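# Raise the car bonnet until it stays open unaided

## Task

Lift the bonnet all the way open so that it holds itself up without help, then release it and move the grippers away; if the bonnet stays up only because the robot is supporting it at the end, the goal is not met.

## Robot and tools

Robot: two arms, left_arm and right_arm, each ending in a two-finger gripper. In the scene frame the origin sits on the table surface midway between the arms, +x runs out across the table, +z is up, and left_arm is mounted on the +y side. The arm names do not tell you which side of a picture an arm appears on. Each gripper has its own axes: its fingers extend along its +z and close and spread along its y. The reported gripper position is the point between the finger pads, roughly 1 cm short of the tips.

Results. The state line lists, for left_arm and then right_arm, end_effector_position (metres, scene frame) and end_effector_quat_wxyz. Printed positions can be somewhat wrong, more so when the arm is stretched far. grip_measured reports the finger opening on the same -1..1 scale you command; the final Joint positions entry is that opening in metres. Each gripper's reading has its own fixed error of up to about 1 mm. A 'pose unreachable' line says the clearance check altered or blocked what went to the named arm; HELD marks control steps where your command was partly or wholly not sent. A 'Hand target' line shows the pose the controller is currently driving each gripper toward. A FAULT line means an arm was stopped. MOTOR HOT appears at 75 °C; at 90 °C that arm is halted for 10 s, and at 100 °C it goes limp until cool, so do not hold loads for long, including while you think, since the simulation keeps running during your replies.

The 14-number row, used by both motion tools: numbers 1-7 are left_arm and 8-14 are right_arm, each as dx, dy, dz, rx, ry, rz, opening. Every number must lie in [-1, 1]. dx..rz are an offset, not a pose: expressed in that gripper's own axes, measured from the gripper pose shown in the most recent result (or, before any result in the scene shows it and for later calls within one reply, from where the gripper is when the action begins). A value of 1.0 equals 0.6 m of travel or 180 degrees of turn; rx, ry, rz form a single rotation vector. Opening is absolute: +1 is fully open (0.094 m), -1 is shut. To keep an arm still, send the offset that returns it to its desired pose in the first call of a reply and zeros afterwards; zero offsets are not a pause, they pull the gripper back to the reference pose.

execute_actions: argument actions, a list holding zero or one item; optional pictures (boolean, camera images are included by default). Empty list: just returns the current state. {"rows": [[14 numbers], ...], "steps": n}: up to 15 rows and n from 1 to 15 (default 15); each step lasts 1/30 s and uses one row, with the last row repeated to fill remaining steps. Every row is measured from the same starting pose, not from the prior row. {"steps": n} alone is a wait of up to 300 steps counted from the previous result, so reply time eats into it. A rejected call moves nothing.

move: target is one 14-number row as above (offsets from the last shown pose, openings absolute); speed is the path's top speed in m/s, 0.002 to 0.5, default 0.25, with rotation capped at twice that figure in rad/s. Each gripper follows a straight line toward its target; both paths finish together and last 0.5 to 10 s, being cut off at 10 s if longer. Grippers rotate the short way. Paths do not avoid obstacles or the other arm, and grippers may lag, wander, or overshoot the speed, especially near full extension. Openings are sent at the start. The result adds a 'move:' line with the ending (done, off_target, moving, held, fault) and active limits (paced = the commanded pose was clipped; held = some steps were blocked, after which the arm may jump faster than requested), plus each gripper's distance from its target. If only one arm is named, the other finished fine.

wait: seconds, 0 to 10; lets time pass with no new command. zoom_image: camera (cam_high, cam_low, cam_left_wrist, cam_right_wrist) and region [x0, y0, x1, y1] in that camera's pixels, top-left origin, at most 504x504; gives a closer look at the latest image. Sizes: cam_high and cam_low are 896x504, wrist cameras 616x616 fisheye. show_instructions takes nothing and displays the scene's reference pages. finished_scene takes scene, the number of the current scene; it is final and the scene is then judged, so the bonnet must already be staying up on its own.

Control limits: each step the commanded pose is clamped to within 70 mm and 16 degrees of the measured pose, and position is favoured over orientation when both cannot be met. After an action ends an arm only continues to its last clamped pose, so a far target may need several calls; read the result and send the remainder. Joint friction can leave the gripper up to about 31 mm off, and tiny commands may not move it at all. Elbows never fully straighten. Joint ranges (rad): waist -2.618 to 3.054, shoulder 0 to 3.142, elbow 0 to 3.142, wrist pitch -1.571 to 1.571, wrist yaw -1.571 to 1.571, wrist roll -2.094 to 2.094.

Gripping: command an opening about 0.03 under grip_measured for a firm hold, closer for a light one. Finger force tops out near 50-62 N per pad, less on thin parts.

Avoid: knocking anything off the table (fails the task), letting the arms collide or shove each other, fast impacts (contact force grows with speed and with how far the target lies beyond the contact), dropping or slamming the bonnet, and hard pushes. Something may occasionally nudge loose items. Finish by opening the grippers and retreating clear of the bonnet, then confirm it stays up before ending the scene.

Each tool is called after "Call:" in YAML: its name, and indented under it one key for each argument.

Reference images:

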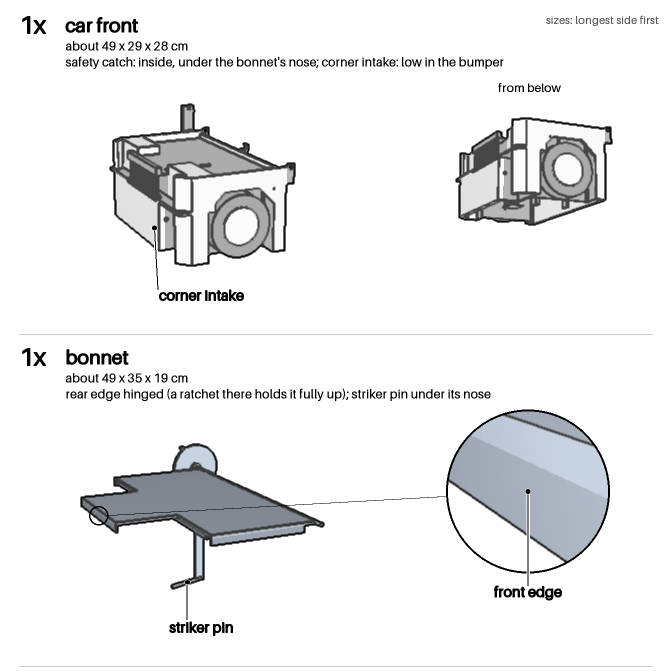

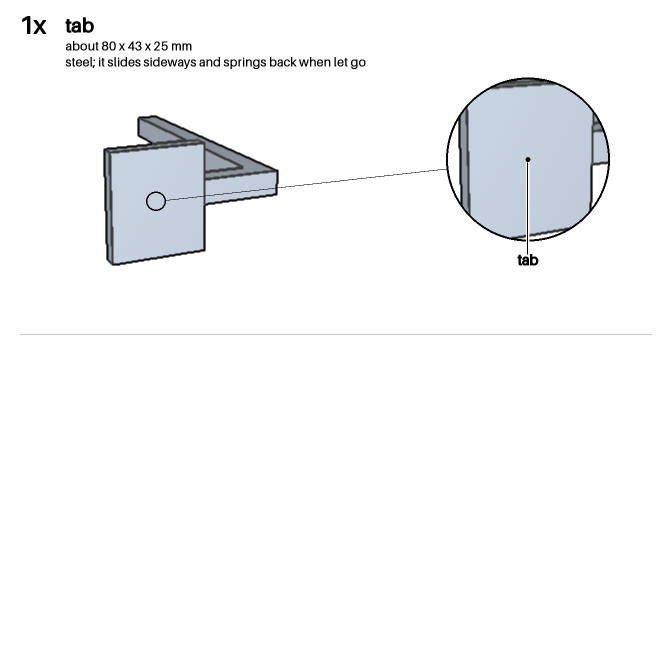

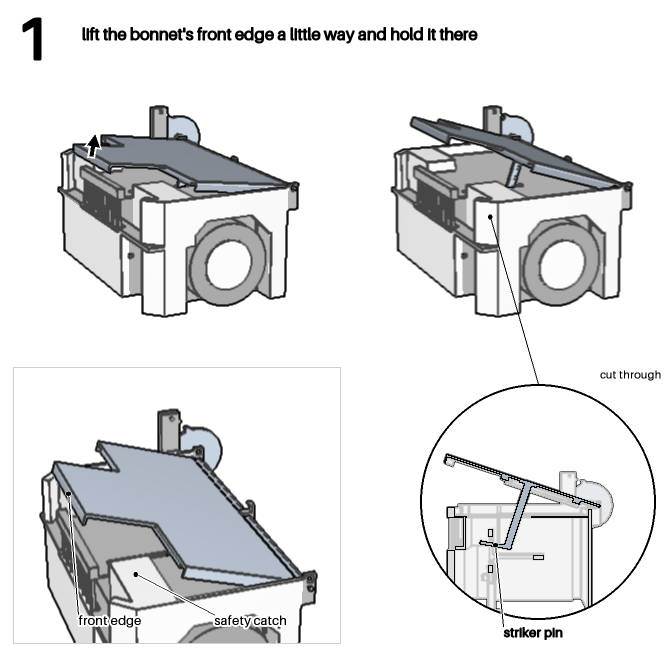

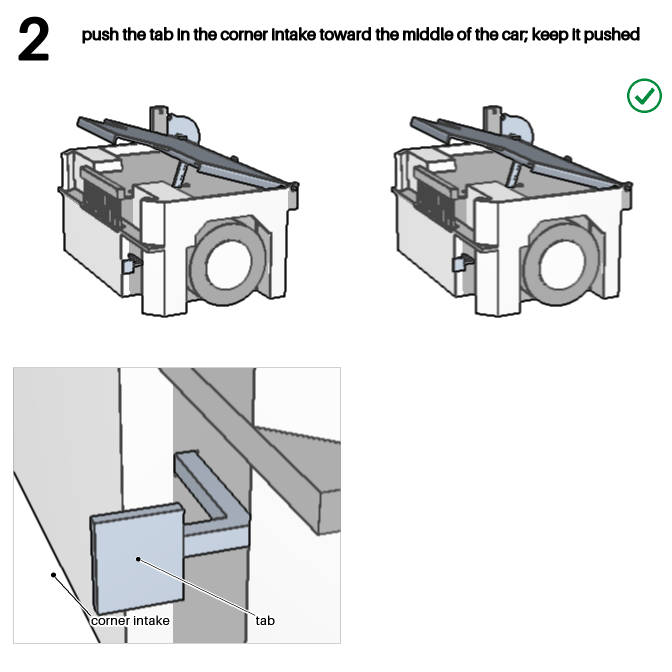

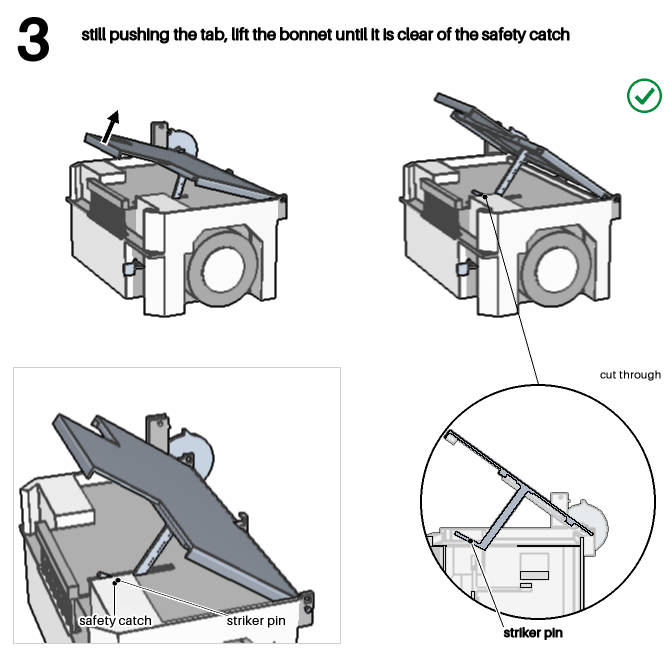

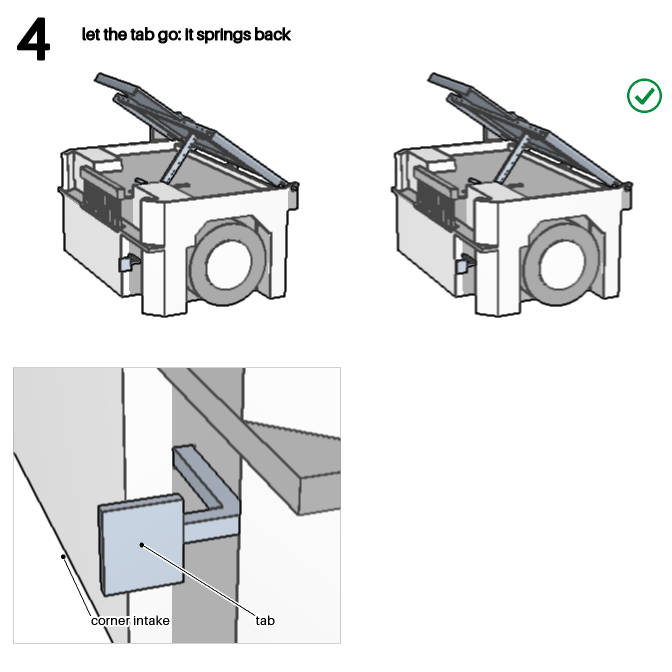

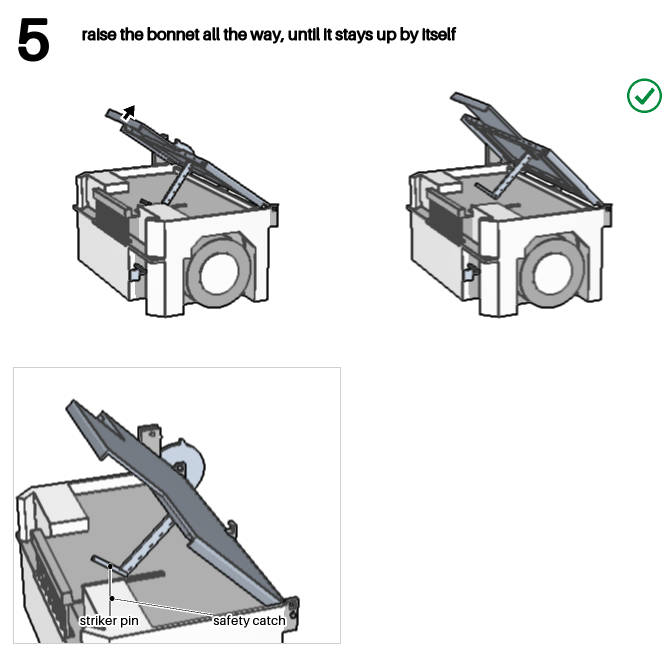

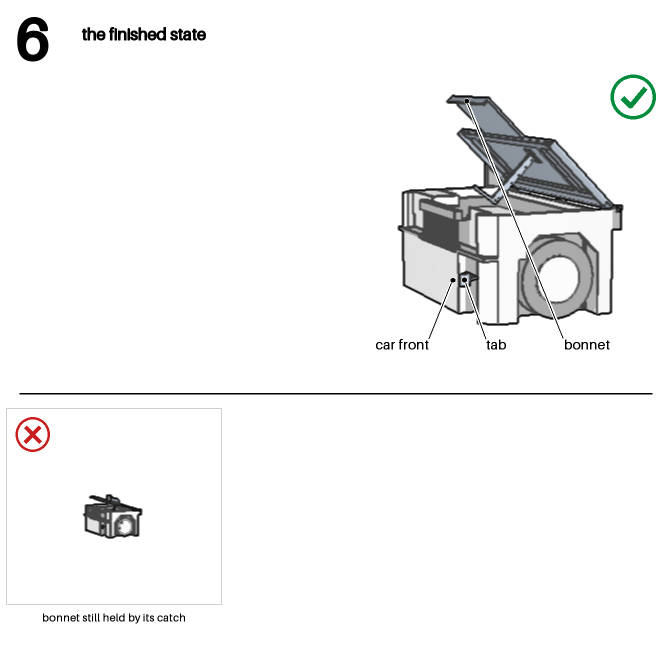

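## Session

Call:
execute_actions:
  actions: []

Scene clock: 0.00 s of 5340.00 s.
left_arm: end_effector_position=(+0.1995, +0.1272, +0.1994) grip_measured=+1.000 end_effector_quat_wxyz=(+0.037, +0.914, +0.399, +0.068) | right_arm: end_effector_position=(+0.1660, +0.0202, +0.1390) grip_measured=+1.000 end_effector_quat_wxyz=(-0.112, -0.207, +0.666, +0.708)
Joint positions: left_arm=[-1.031  1.4    1.437 -1.503 -0.114  1.416  0.094] | right_arm=[ 0.753  2.07   0.785  1.382 -1.273  1.519  0.094]
Joint velocities: left_arm=[ 0.002 -0.002  0.017  0.007 -0.037 -0.007  0.   ] | right_arm=[-0.012 -0.017 -0.012  0.007 -0.037 -0.007  0.   ]
Hand target (left_arm): +0.199, +0.127, +0.199; +0.037, +0.914, +0.399, +0.068
Hand target (right_arm): +0.166, +0.020, +0.139; -0.112, -0.207, +0.666, +0.708

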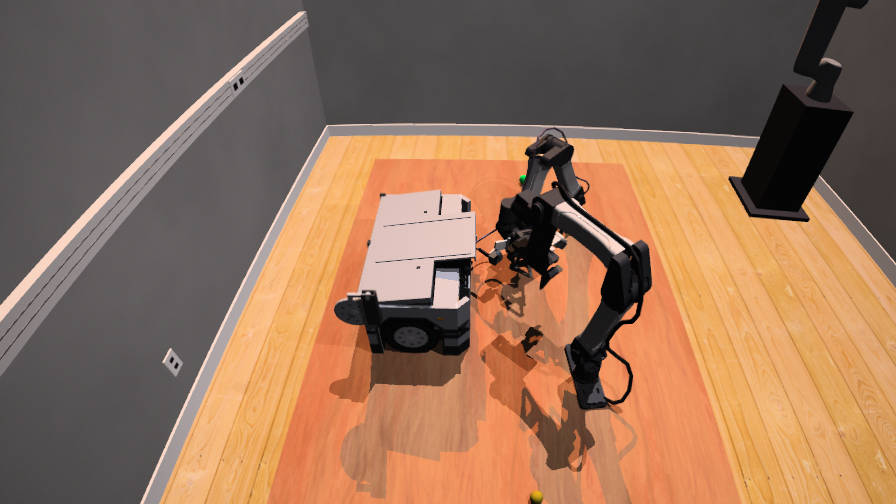

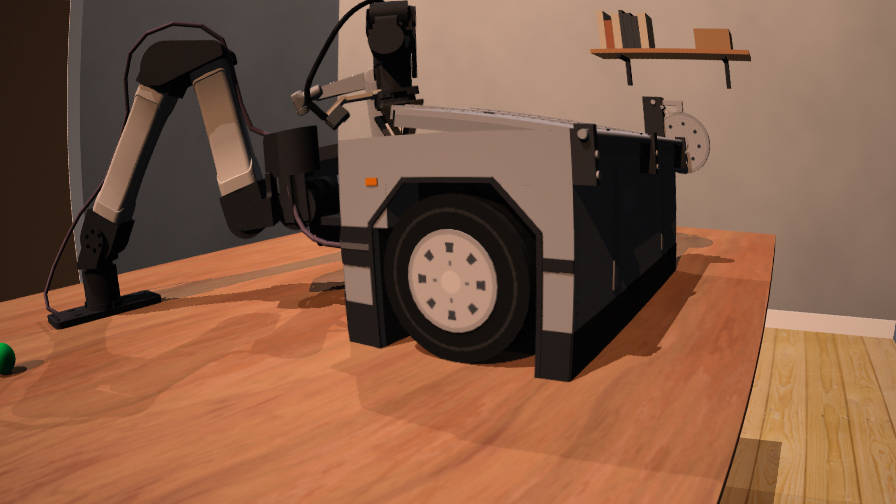

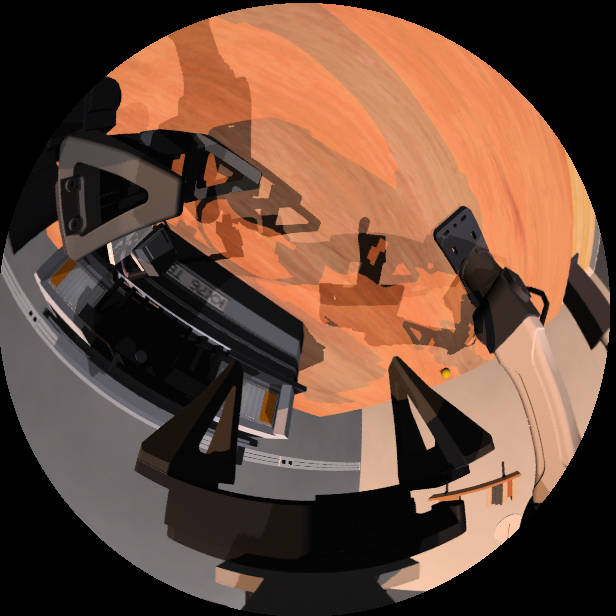

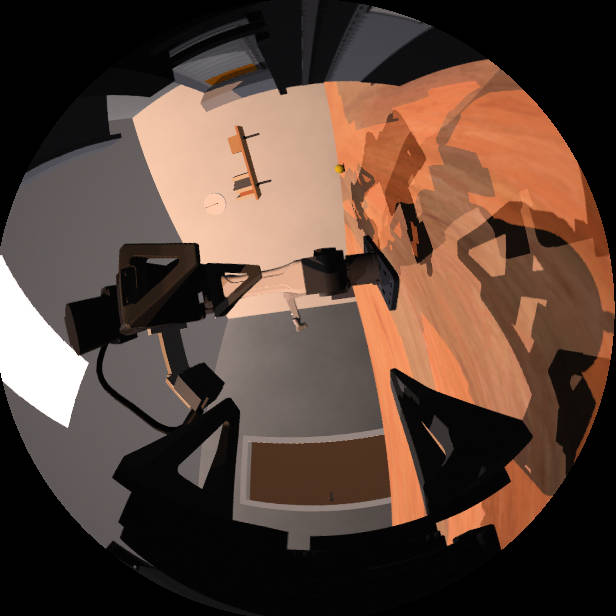

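Call:
zoom_image:
  camera: "cam_high"
  region: [320, 170, 600, 370]

Call:
zoom_image:
  camera: "cam_left_wrist"
  region: [20, 200, 330, 470]

Call:
zoom_image:
  camera: "cam_low"
  region: [300, 0, 760, 400]

Region (320, 170, 600, 370) of cam_high's 896x504 image, scaled by 1.800, with more detail than that image has; it fills the top 360 rows of this view, and the rest is white.

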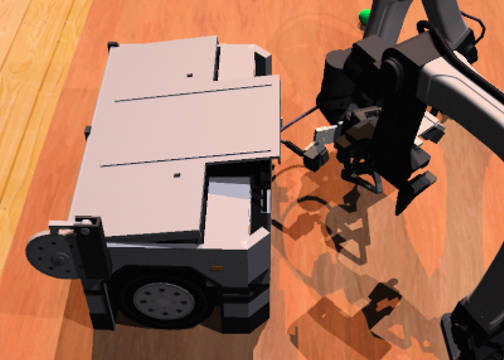

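Region (20, 200, 330, 470) of cam_left_wrist's 616x616 image, scaled by 1.626, with more detail than that image has; it fills the top 439 rows of this view, and the rest is white.

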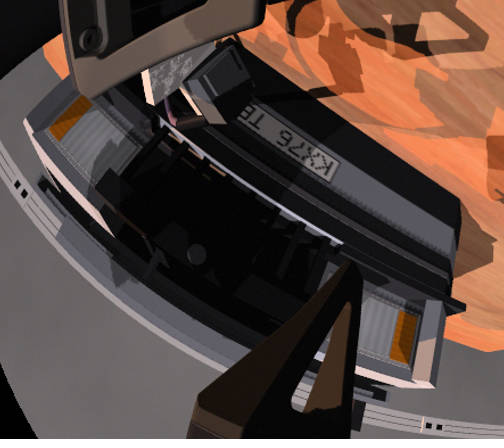

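Region (300, 0, 760, 400) of cam_low's 896x504 image, scaled by 1.096, with more detail than that image has; it fills the top 438 rows of this view, and the rest is white.

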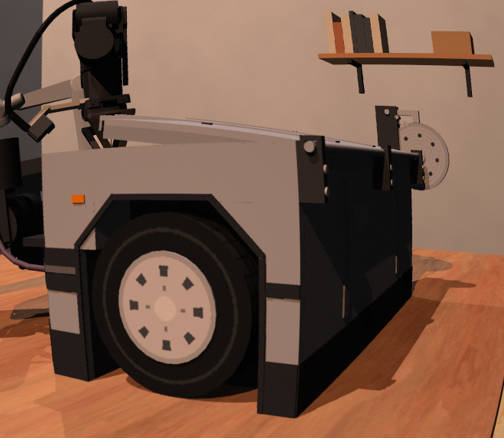

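Call:
move:
  target: [0.0972,-0.0227,-0.0957,-0.3724,-0.3534,-0.4559,-1, 0.0398,0.0345,-0.3682,0.4660,-0.1845,-0.2201,-1]
  speed: 0.3

Scene clock: 124.47 s of 5340.00 s.
left_arm: end_effector_position=(+0.2200, +0.1784, +0.2660) grip_measured=-0.985 end_effector_quat_wxyz=(+0.674, +0.219, +0.672, -0.214) | right_arm: end_effector_position=(+0.2455, -0.1842, +0.1624) grip_measured=-0.992 end_effector_quat_wxyz=(+0.446, -0.224, +0.858, +0.125)
Joint positions: left_arm=[-0.673  0.124  0.377 -0.251  0.073  0.008  0.001] | right_arm=[ 0.712  0.948  0.611 -0.279  0.152  0.124  0.   ]
Joint velocities: left_arm=[-0.002  0.002 -0.002 -0.037 -0.037  0.007  0.001] | right_arm=[0.007 0.002 0.012 0.022 0.037 0.022 0.001]
Hand target (left_arm): +0.220, +0.179, +0.260; +0.675, +0.215, +0.673, -0.215
Hand target (right_arm): +0.240, -0.187, +0.154; +0.442, -0.230, +0.859, +0.120
Off the commanded pose (left_arm): 0.006 m, 1 deg.
Off the commanded pose (right_arm): 0.015 m, 1 deg.
After step 90, 117.00 s passed at rest.
move: off_target (right_arm)
camera_calibration (this result's frames):
cam_left_wrist: T_world_to_cam=[[-0.568477, -0.82059, -0.0588659, 0.29426], [-0.501971, 0.402658, -0.765435, 0.277001], [0.651811, -0.405584, -0.640815, 0.207826], [0, 0, 0, 1]] pos_world=[0.170863, 0.214221, 0.362527]
cam_right_wrist: T_world_to_cam=[[0.36117, -0.89324, -0.26773, -0.211159], [-0.839649, -0.186621, -0.510062, 0.306729], [0.405643, 0.409018, -0.817409, 0.205001], [0, 0, 0, 1]] pos_world=[0.250652, -0.215223, 0.267487]

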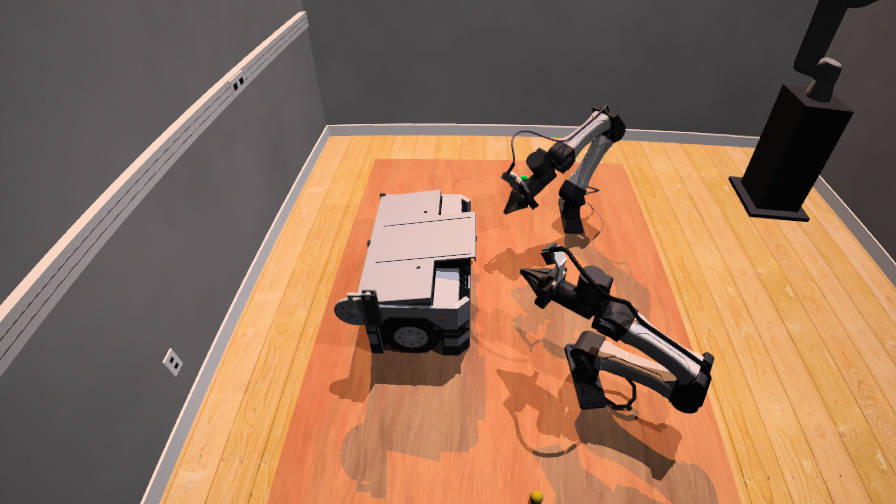

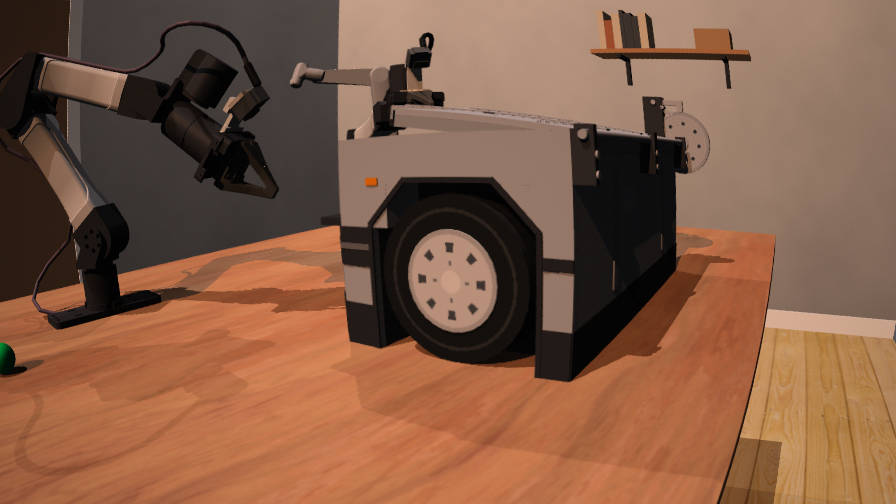

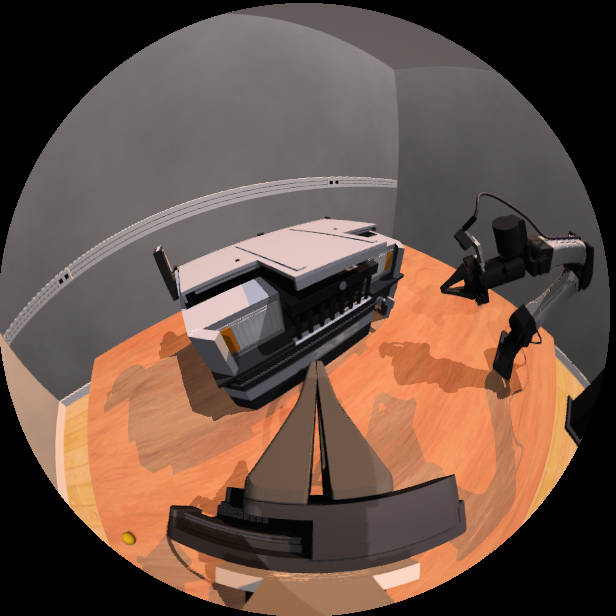

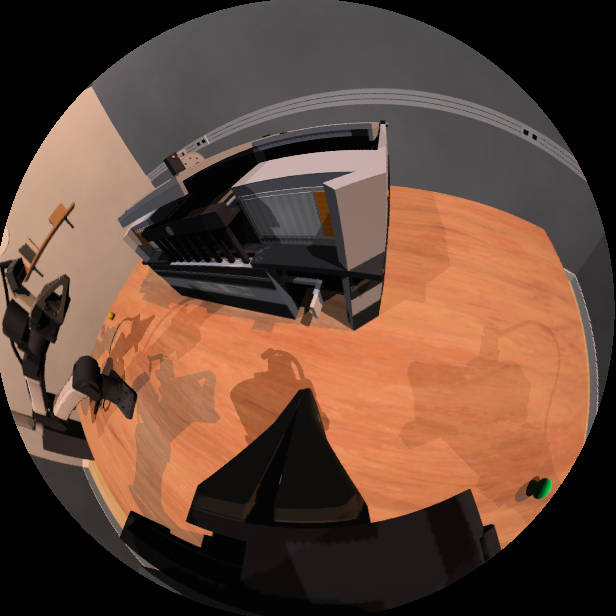

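Call:
zoom_image:
  camera: "cam_right_wrist"
  region: [240, 230, 400, 350]

Call:
zoom_image:
  camera: "cam_left_wrist"
  region: [200, 200, 440, 400]

Call:
zoom_image:
  camera: "cam_right_wrist"
  region: [110, 110, 400, 340]

Region (240, 230, 400, 350) of cam_right_wrist's 616x616 image, scaled by 3.150, with more detail than that image has; it fills the top 378 rows of this view, and the rest is white.

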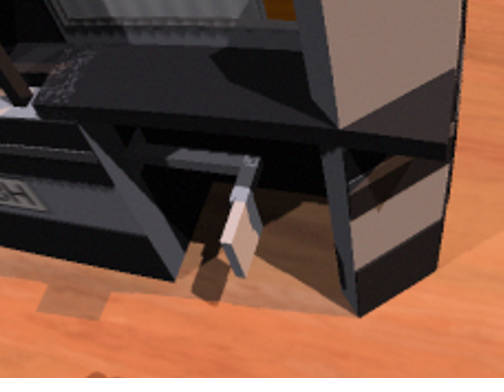

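Region (200, 200, 440, 400) of cam_left_wrist's 616x616 image, scaled by 2.100, with more detail than that image has.

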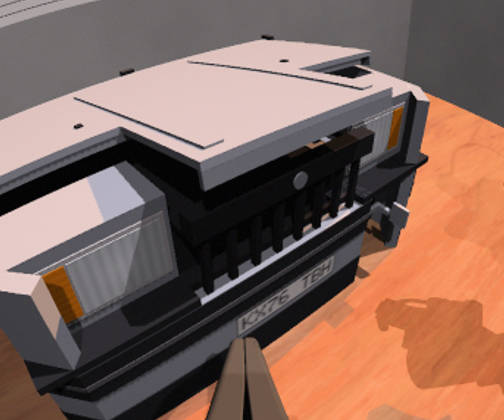

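Region (110, 110, 400, 340) of cam_right_wrist's 616x616 image, scaled by 1.738, with more detail than that image has; it fills the top 400 rows of this view, and the rest is white.

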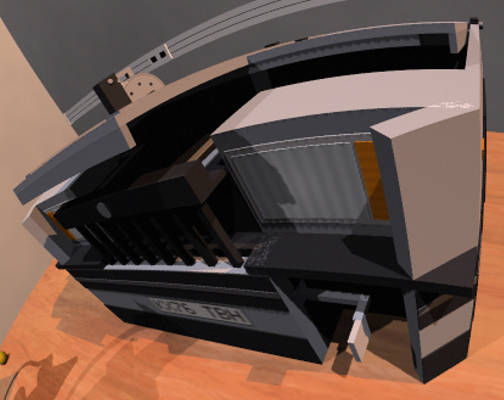

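Call:
zoom_image:
  camera: "cam_left_wrist"
  region: [360, 270, 420, 330]

Call:
zoom_image:
  camera: "cam_right_wrist"
  region: [280, 265, 360, 335]

Call:
zoom_image:
  camera: "cam_high"
  region: [420, 180, 540, 290]

Region (360, 270, 420, 330) of cam_left_wrist's 616x616 image, scaled by 8.400, with more detail than that image has.

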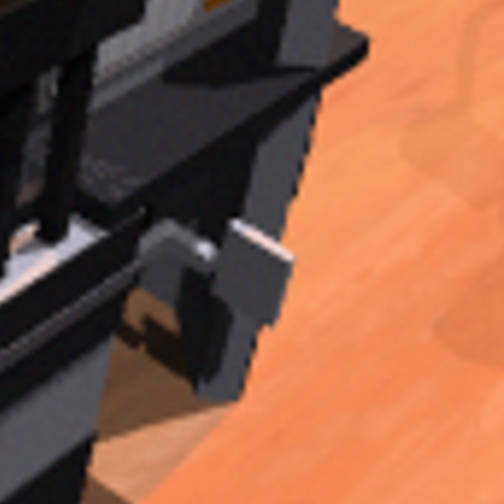

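Region (280, 265, 360, 335) of cam_right_wrist's 616x616 image, scaled by 6.300, with more detail than that image has; it fills the top 441 rows of this view, and the rest is white.

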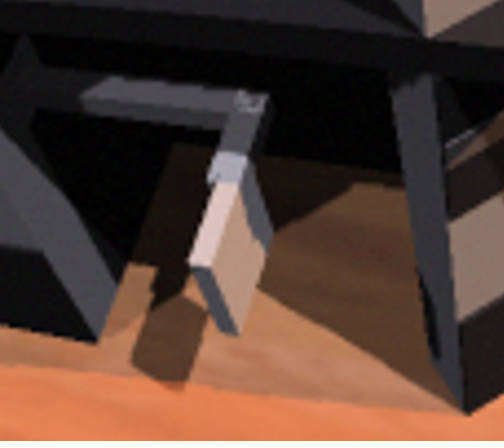

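Region (420, 180, 540, 290) of cam_high's 896x504 image, scaled by 4.200, with more detail than that image has; it fills the top 462 rows of this view, and the rest is white.

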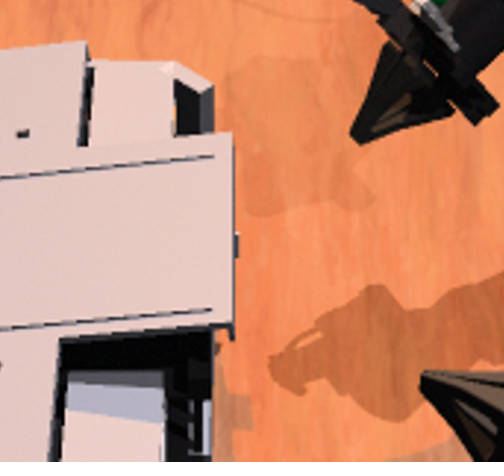

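Call:
zoom_image:
  camera: "cam_right_wrist"
  region: [110, 150, 250, 270]

Call:
zoom_image:
  camera: "cam_left_wrist"
  region: [270, 225, 410, 345]

Region (110, 150, 250, 270) of cam_right_wrist's 616x616 image, scaled by 3.600, with more detail than that image has; it fills the top 432 rows of this view, and the rest is white.

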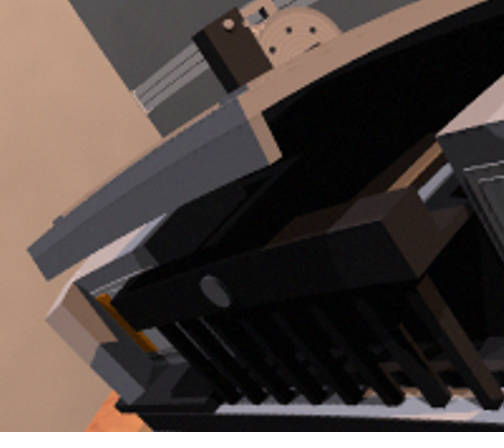

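Region (270, 225, 410, 345) of cam_left_wrist's 616x616 image, scaled by 3.600, with more detail than that image has; it fills the top 432 rows of this view, and the rest is white.

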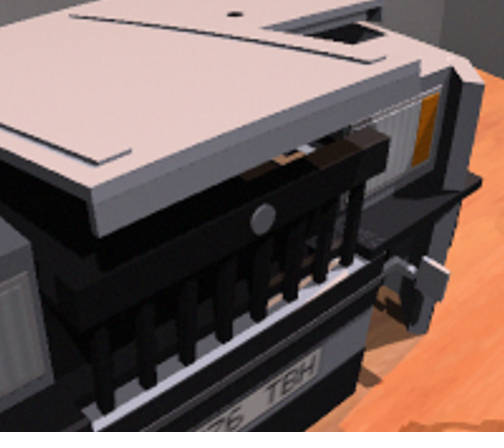

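Call:
zoom_image:
  camera: "cam_low"
  region: [140, 40, 360, 240]

Region (140, 40, 360, 240) of cam_low's 896x504 image, scaled by 2.291, with more detail than that image has; it fills the top 458 rows of this view, and the rest is white.

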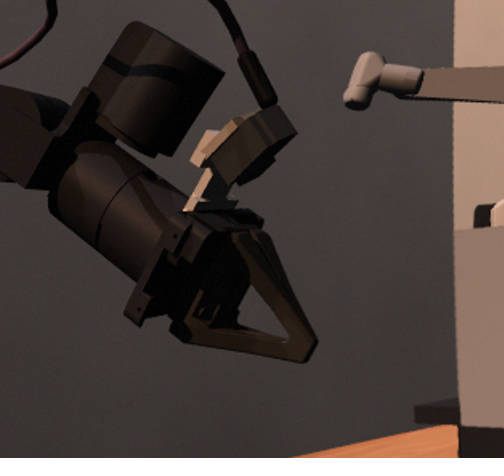

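Call:
move:
  target: [0.0865,-0.0483,0.2290,0,-0.0556,0,-1, 0.0325,-0.0675,0.1397,-0.0735,-0.0817,-0.0435,-1]
  speed: 0.15

Scene clock: 246.63 s of 5340.00 s.
left_arm: end_effector_position=(+0.3147, +0.0780, +0.2237) grip_measured=-0.985 end_effector_quat_wxyz=(+0.736, +0.195, +0.603, -0.240) | right_arm: end_effector_position=(+0.3208, -0.1891, +0.1156) grip_measured=-0.992 end_effector_quat_wxyz=(+0.551, -0.316, +0.742, +0.215)
Joint positions: left_arm=[-0.858  1.355  0.222  1.334 -0.105  0.019  0.001] | right_arm=[ 0.304  1.422  0.372  0.711 -0.446 -0.182  0.   ]
Joint velocities: left_arm=[-0.027  0.022 -0.007  0.022 -0.081  0.022  0.   ] | right_arm=[ 0.007 -0.002  0.002 -0.022  0.037  0.022  0.001]
Hand target (left_arm): +0.315, +0.076, +0.214; +0.730, +0.200, +0.611, -0.234
Hand target (right_arm): +0.314, -0.193, +0.098; +0.533, -0.316, +0.755, +0.216
Off the commanded pose (left_arm): 0.010 m, 1 deg.
Off the commanded pose (right_arm): 0.019 m, 3 deg.
After step 90, 117.00 s passed at rest.
move: off_target (right_arm)
camera_calibration (this result's frames):
cam_left_wrist: T_world_to_cam=[[-0.564628, -0.824169, -0.0440535, 0.258934], [-0.372943, 0.302387, -0.877198, 0.324799], [0.73628, -0.478861, -0.478104, 0.0209537], [0, 0, 0, 1]] pos_world=[0.251905, 0.125224, 0.306338]
cam_right_wrist: T_world_to_cam=[[0.649264, -0.717397, -0.252584, -0.316164], [-0.605488, -0.286572, -0.742469, 0.278036], [0.460261, 0.634995, -0.620436, 0.140621], [0, 0, 0, 1]] pos_world=[0.308899, -0.236431, 0.213821]

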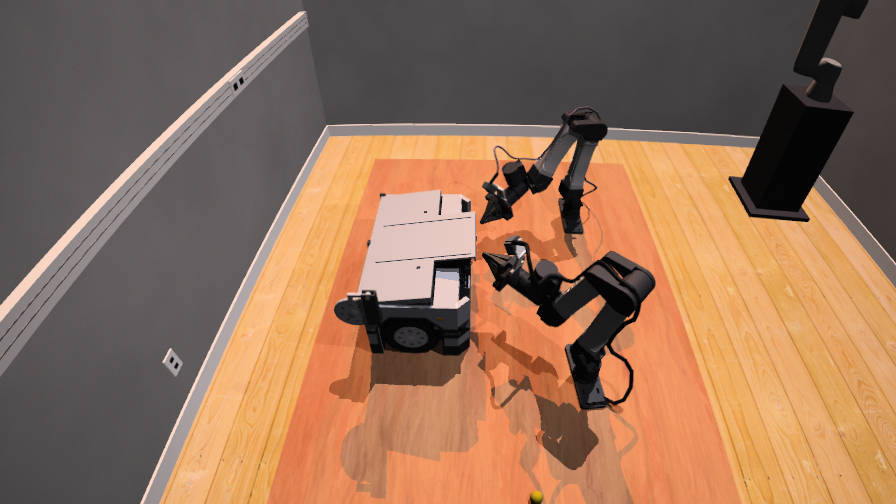

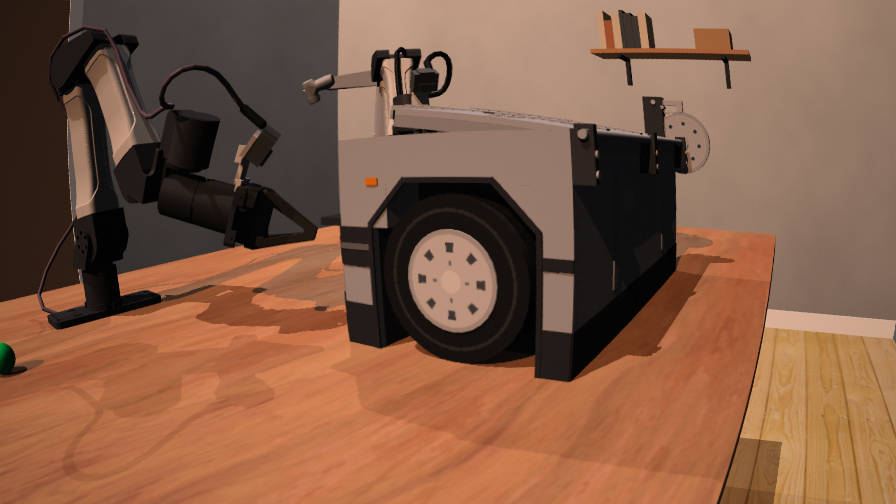

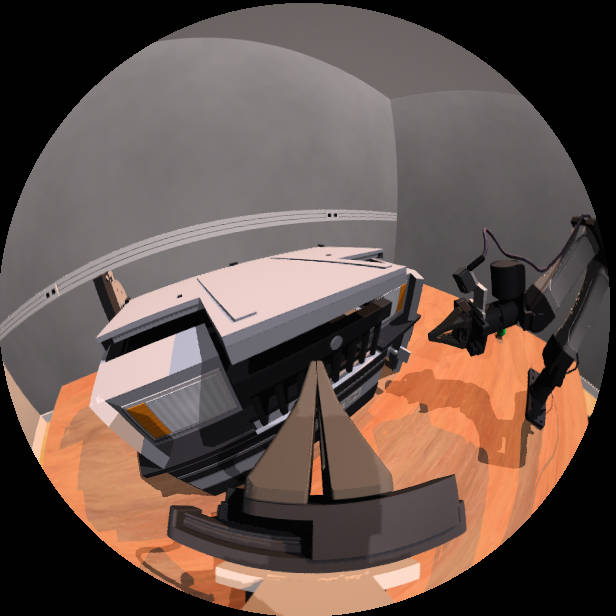

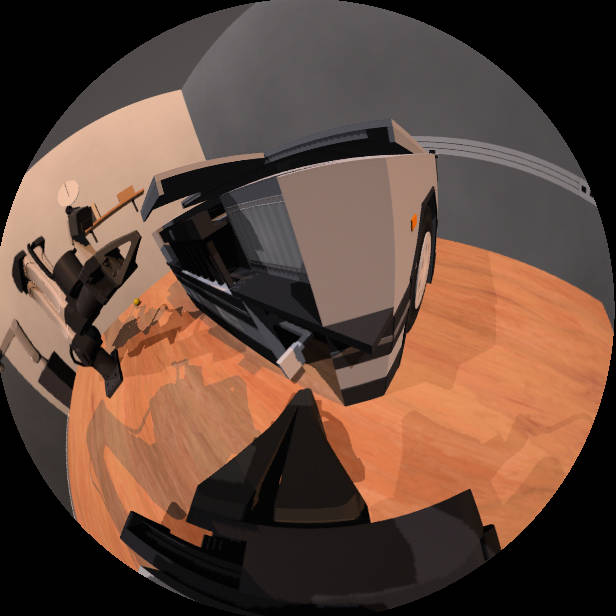

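Call:
zoom_image:
  camera: "cam_right_wrist"
  region: [70, 150, 250, 300]

Call:
zoom_image:
  camera: "cam_right_wrist"
  region: [250, 290, 410, 430]

Call:
zoom_image:
  camera: "cam_left_wrist"
  region: [200, 260, 440, 440]

Region (70, 150, 250, 300) of cam_right_wrist's 616x616 image, scaled by 2.800, with more detail than that image has.

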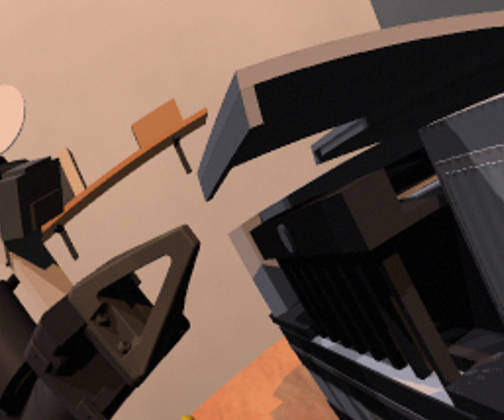

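Region (250, 290, 410, 430) of cam_right_wrist's 616x616 image, scaled by 3.150, with more detail than that image has; it fills the top 441 rows of this view, and the rest is white.

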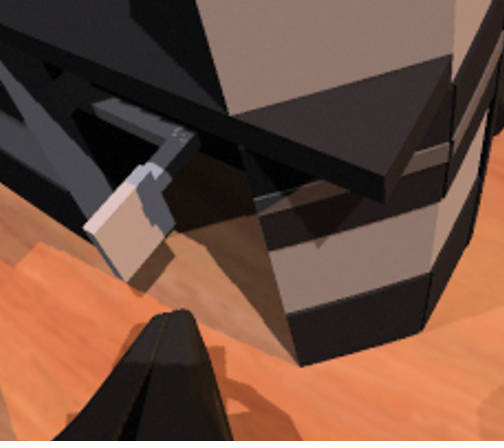

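Region (200, 260, 440, 440) of cam_left_wrist's 616x616 image, scaled by 2.100, with more detail than that image has; it fills the top 378 rows of this view, and the rest is white.

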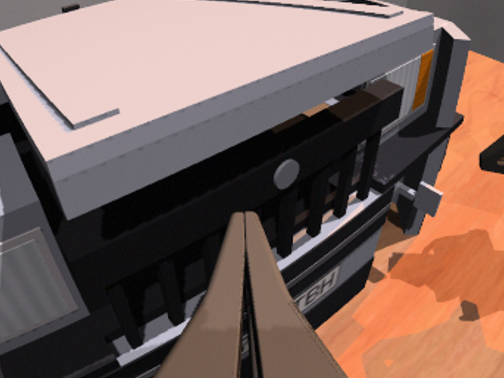

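Call:
move:
  target: [0.0382,0,0.0033,0,0.012,0,-1, 0.0675,0.0070,0.0460,0,0.015,0,-1]
  speed: 0.08

Scene clock: 299.57 s of 5340.00 s.
left_arm: end_effector_position=(+0.3188, +0.0743, +0.2118) grip_measured=-0.985 end_effector_quat_wxyz=(+0.733, +0.196, +0.607, -0.238) | right_arm: end_effector_position=(+0.3308, -0.1783, +0.0759) grip_measured=-0.992 end_effector_quat_wxyz=(+0.541, -0.319, +0.750, +0.209)
Joint positions: left_arm=[-0.858  1.442  0.222  1.409 -0.106  0.019  0.001] | right_arm=[ 0.34   1.657  0.372  0.922 -0.405 -0.181  0.   ]
Joint velocities: left_arm=[-0.022  0.012 -0.002 -0.051  0.022  0.007  0.   ] | right_arm=[-0.002 -0.007 -0.012  0.007  0.022  0.007  0.002]
Hand target (left_arm): +0.320, +0.074, +0.202; +0.725, +0.199, +0.616, -0.236
Hand target (right_arm): +0.328, -0.177, +0.068; +0.533, -0.321, +0.755, +0.208
Off the commanded pose (left_arm): 0.010 m, 1 deg.
Off the commanded pose (right_arm): 0.008 m, 1 deg.
After step 90, 48.73 s passed at rest.
move: done
camera_calibration (this result's frames):
cam_left_wrist: T_world_to_cam=[[-0.564646, -0.824054, -0.0459351, 0.258138], [-0.380602, 0.309368, -0.871455, 0.317722], [0.732336, -0.474581, -0.48832, 0.0136177], [0, 0, 0, 1]] pos_world=[0.25671, 0.120889, 0.295388]
cam_right_wrist: T_world_to_cam=[[0.642304, -0.724742, -0.249388, -0.324244], [-0.619796, -0.299725, -0.725271, 0.258785], [0.450886, 0.620414, -0.641707, 0.106706], [0, 0, 0, 1]] pos_world=[0.320544, -0.223631, 0.175301]

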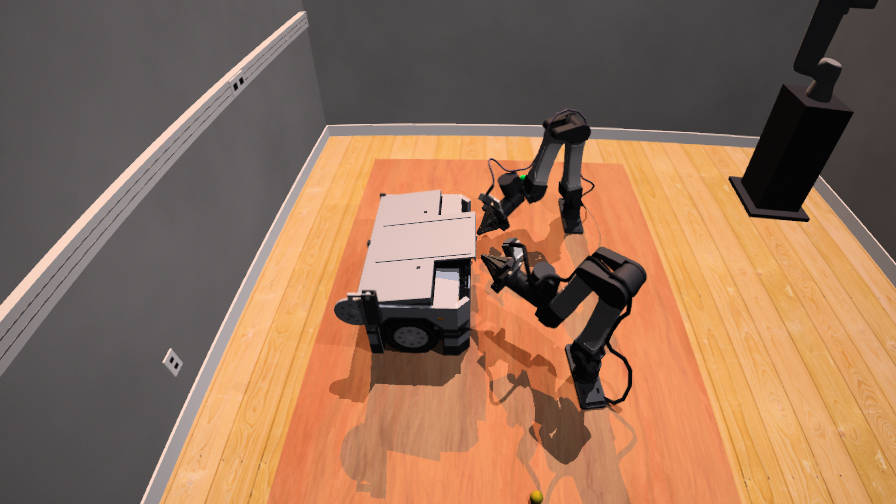

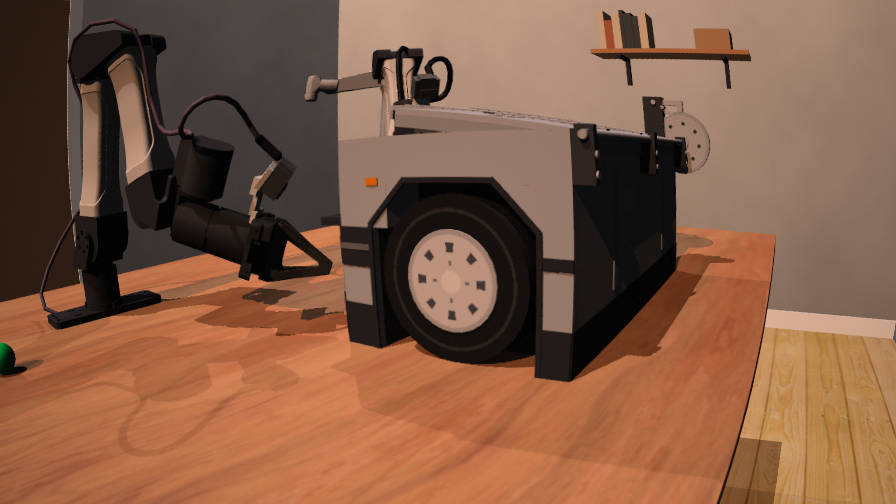

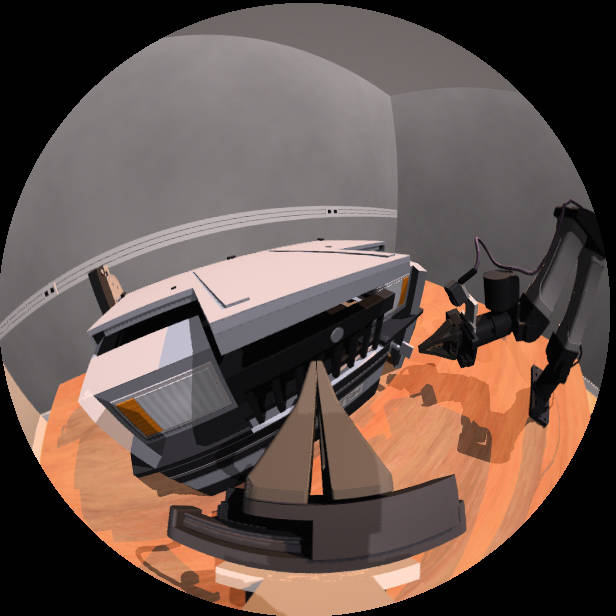

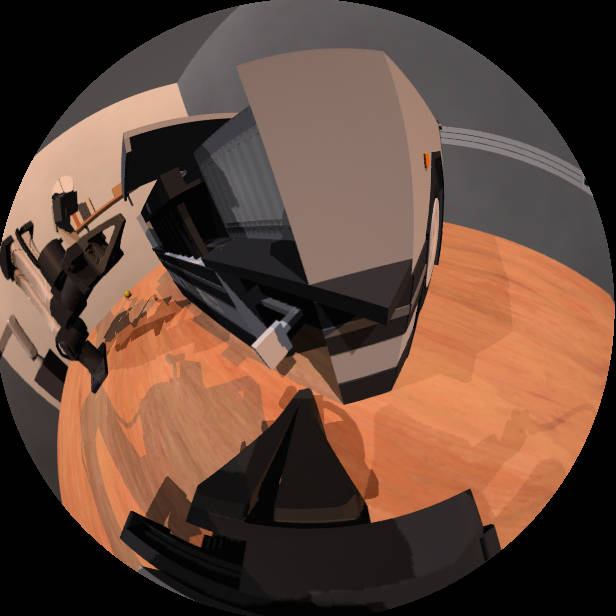

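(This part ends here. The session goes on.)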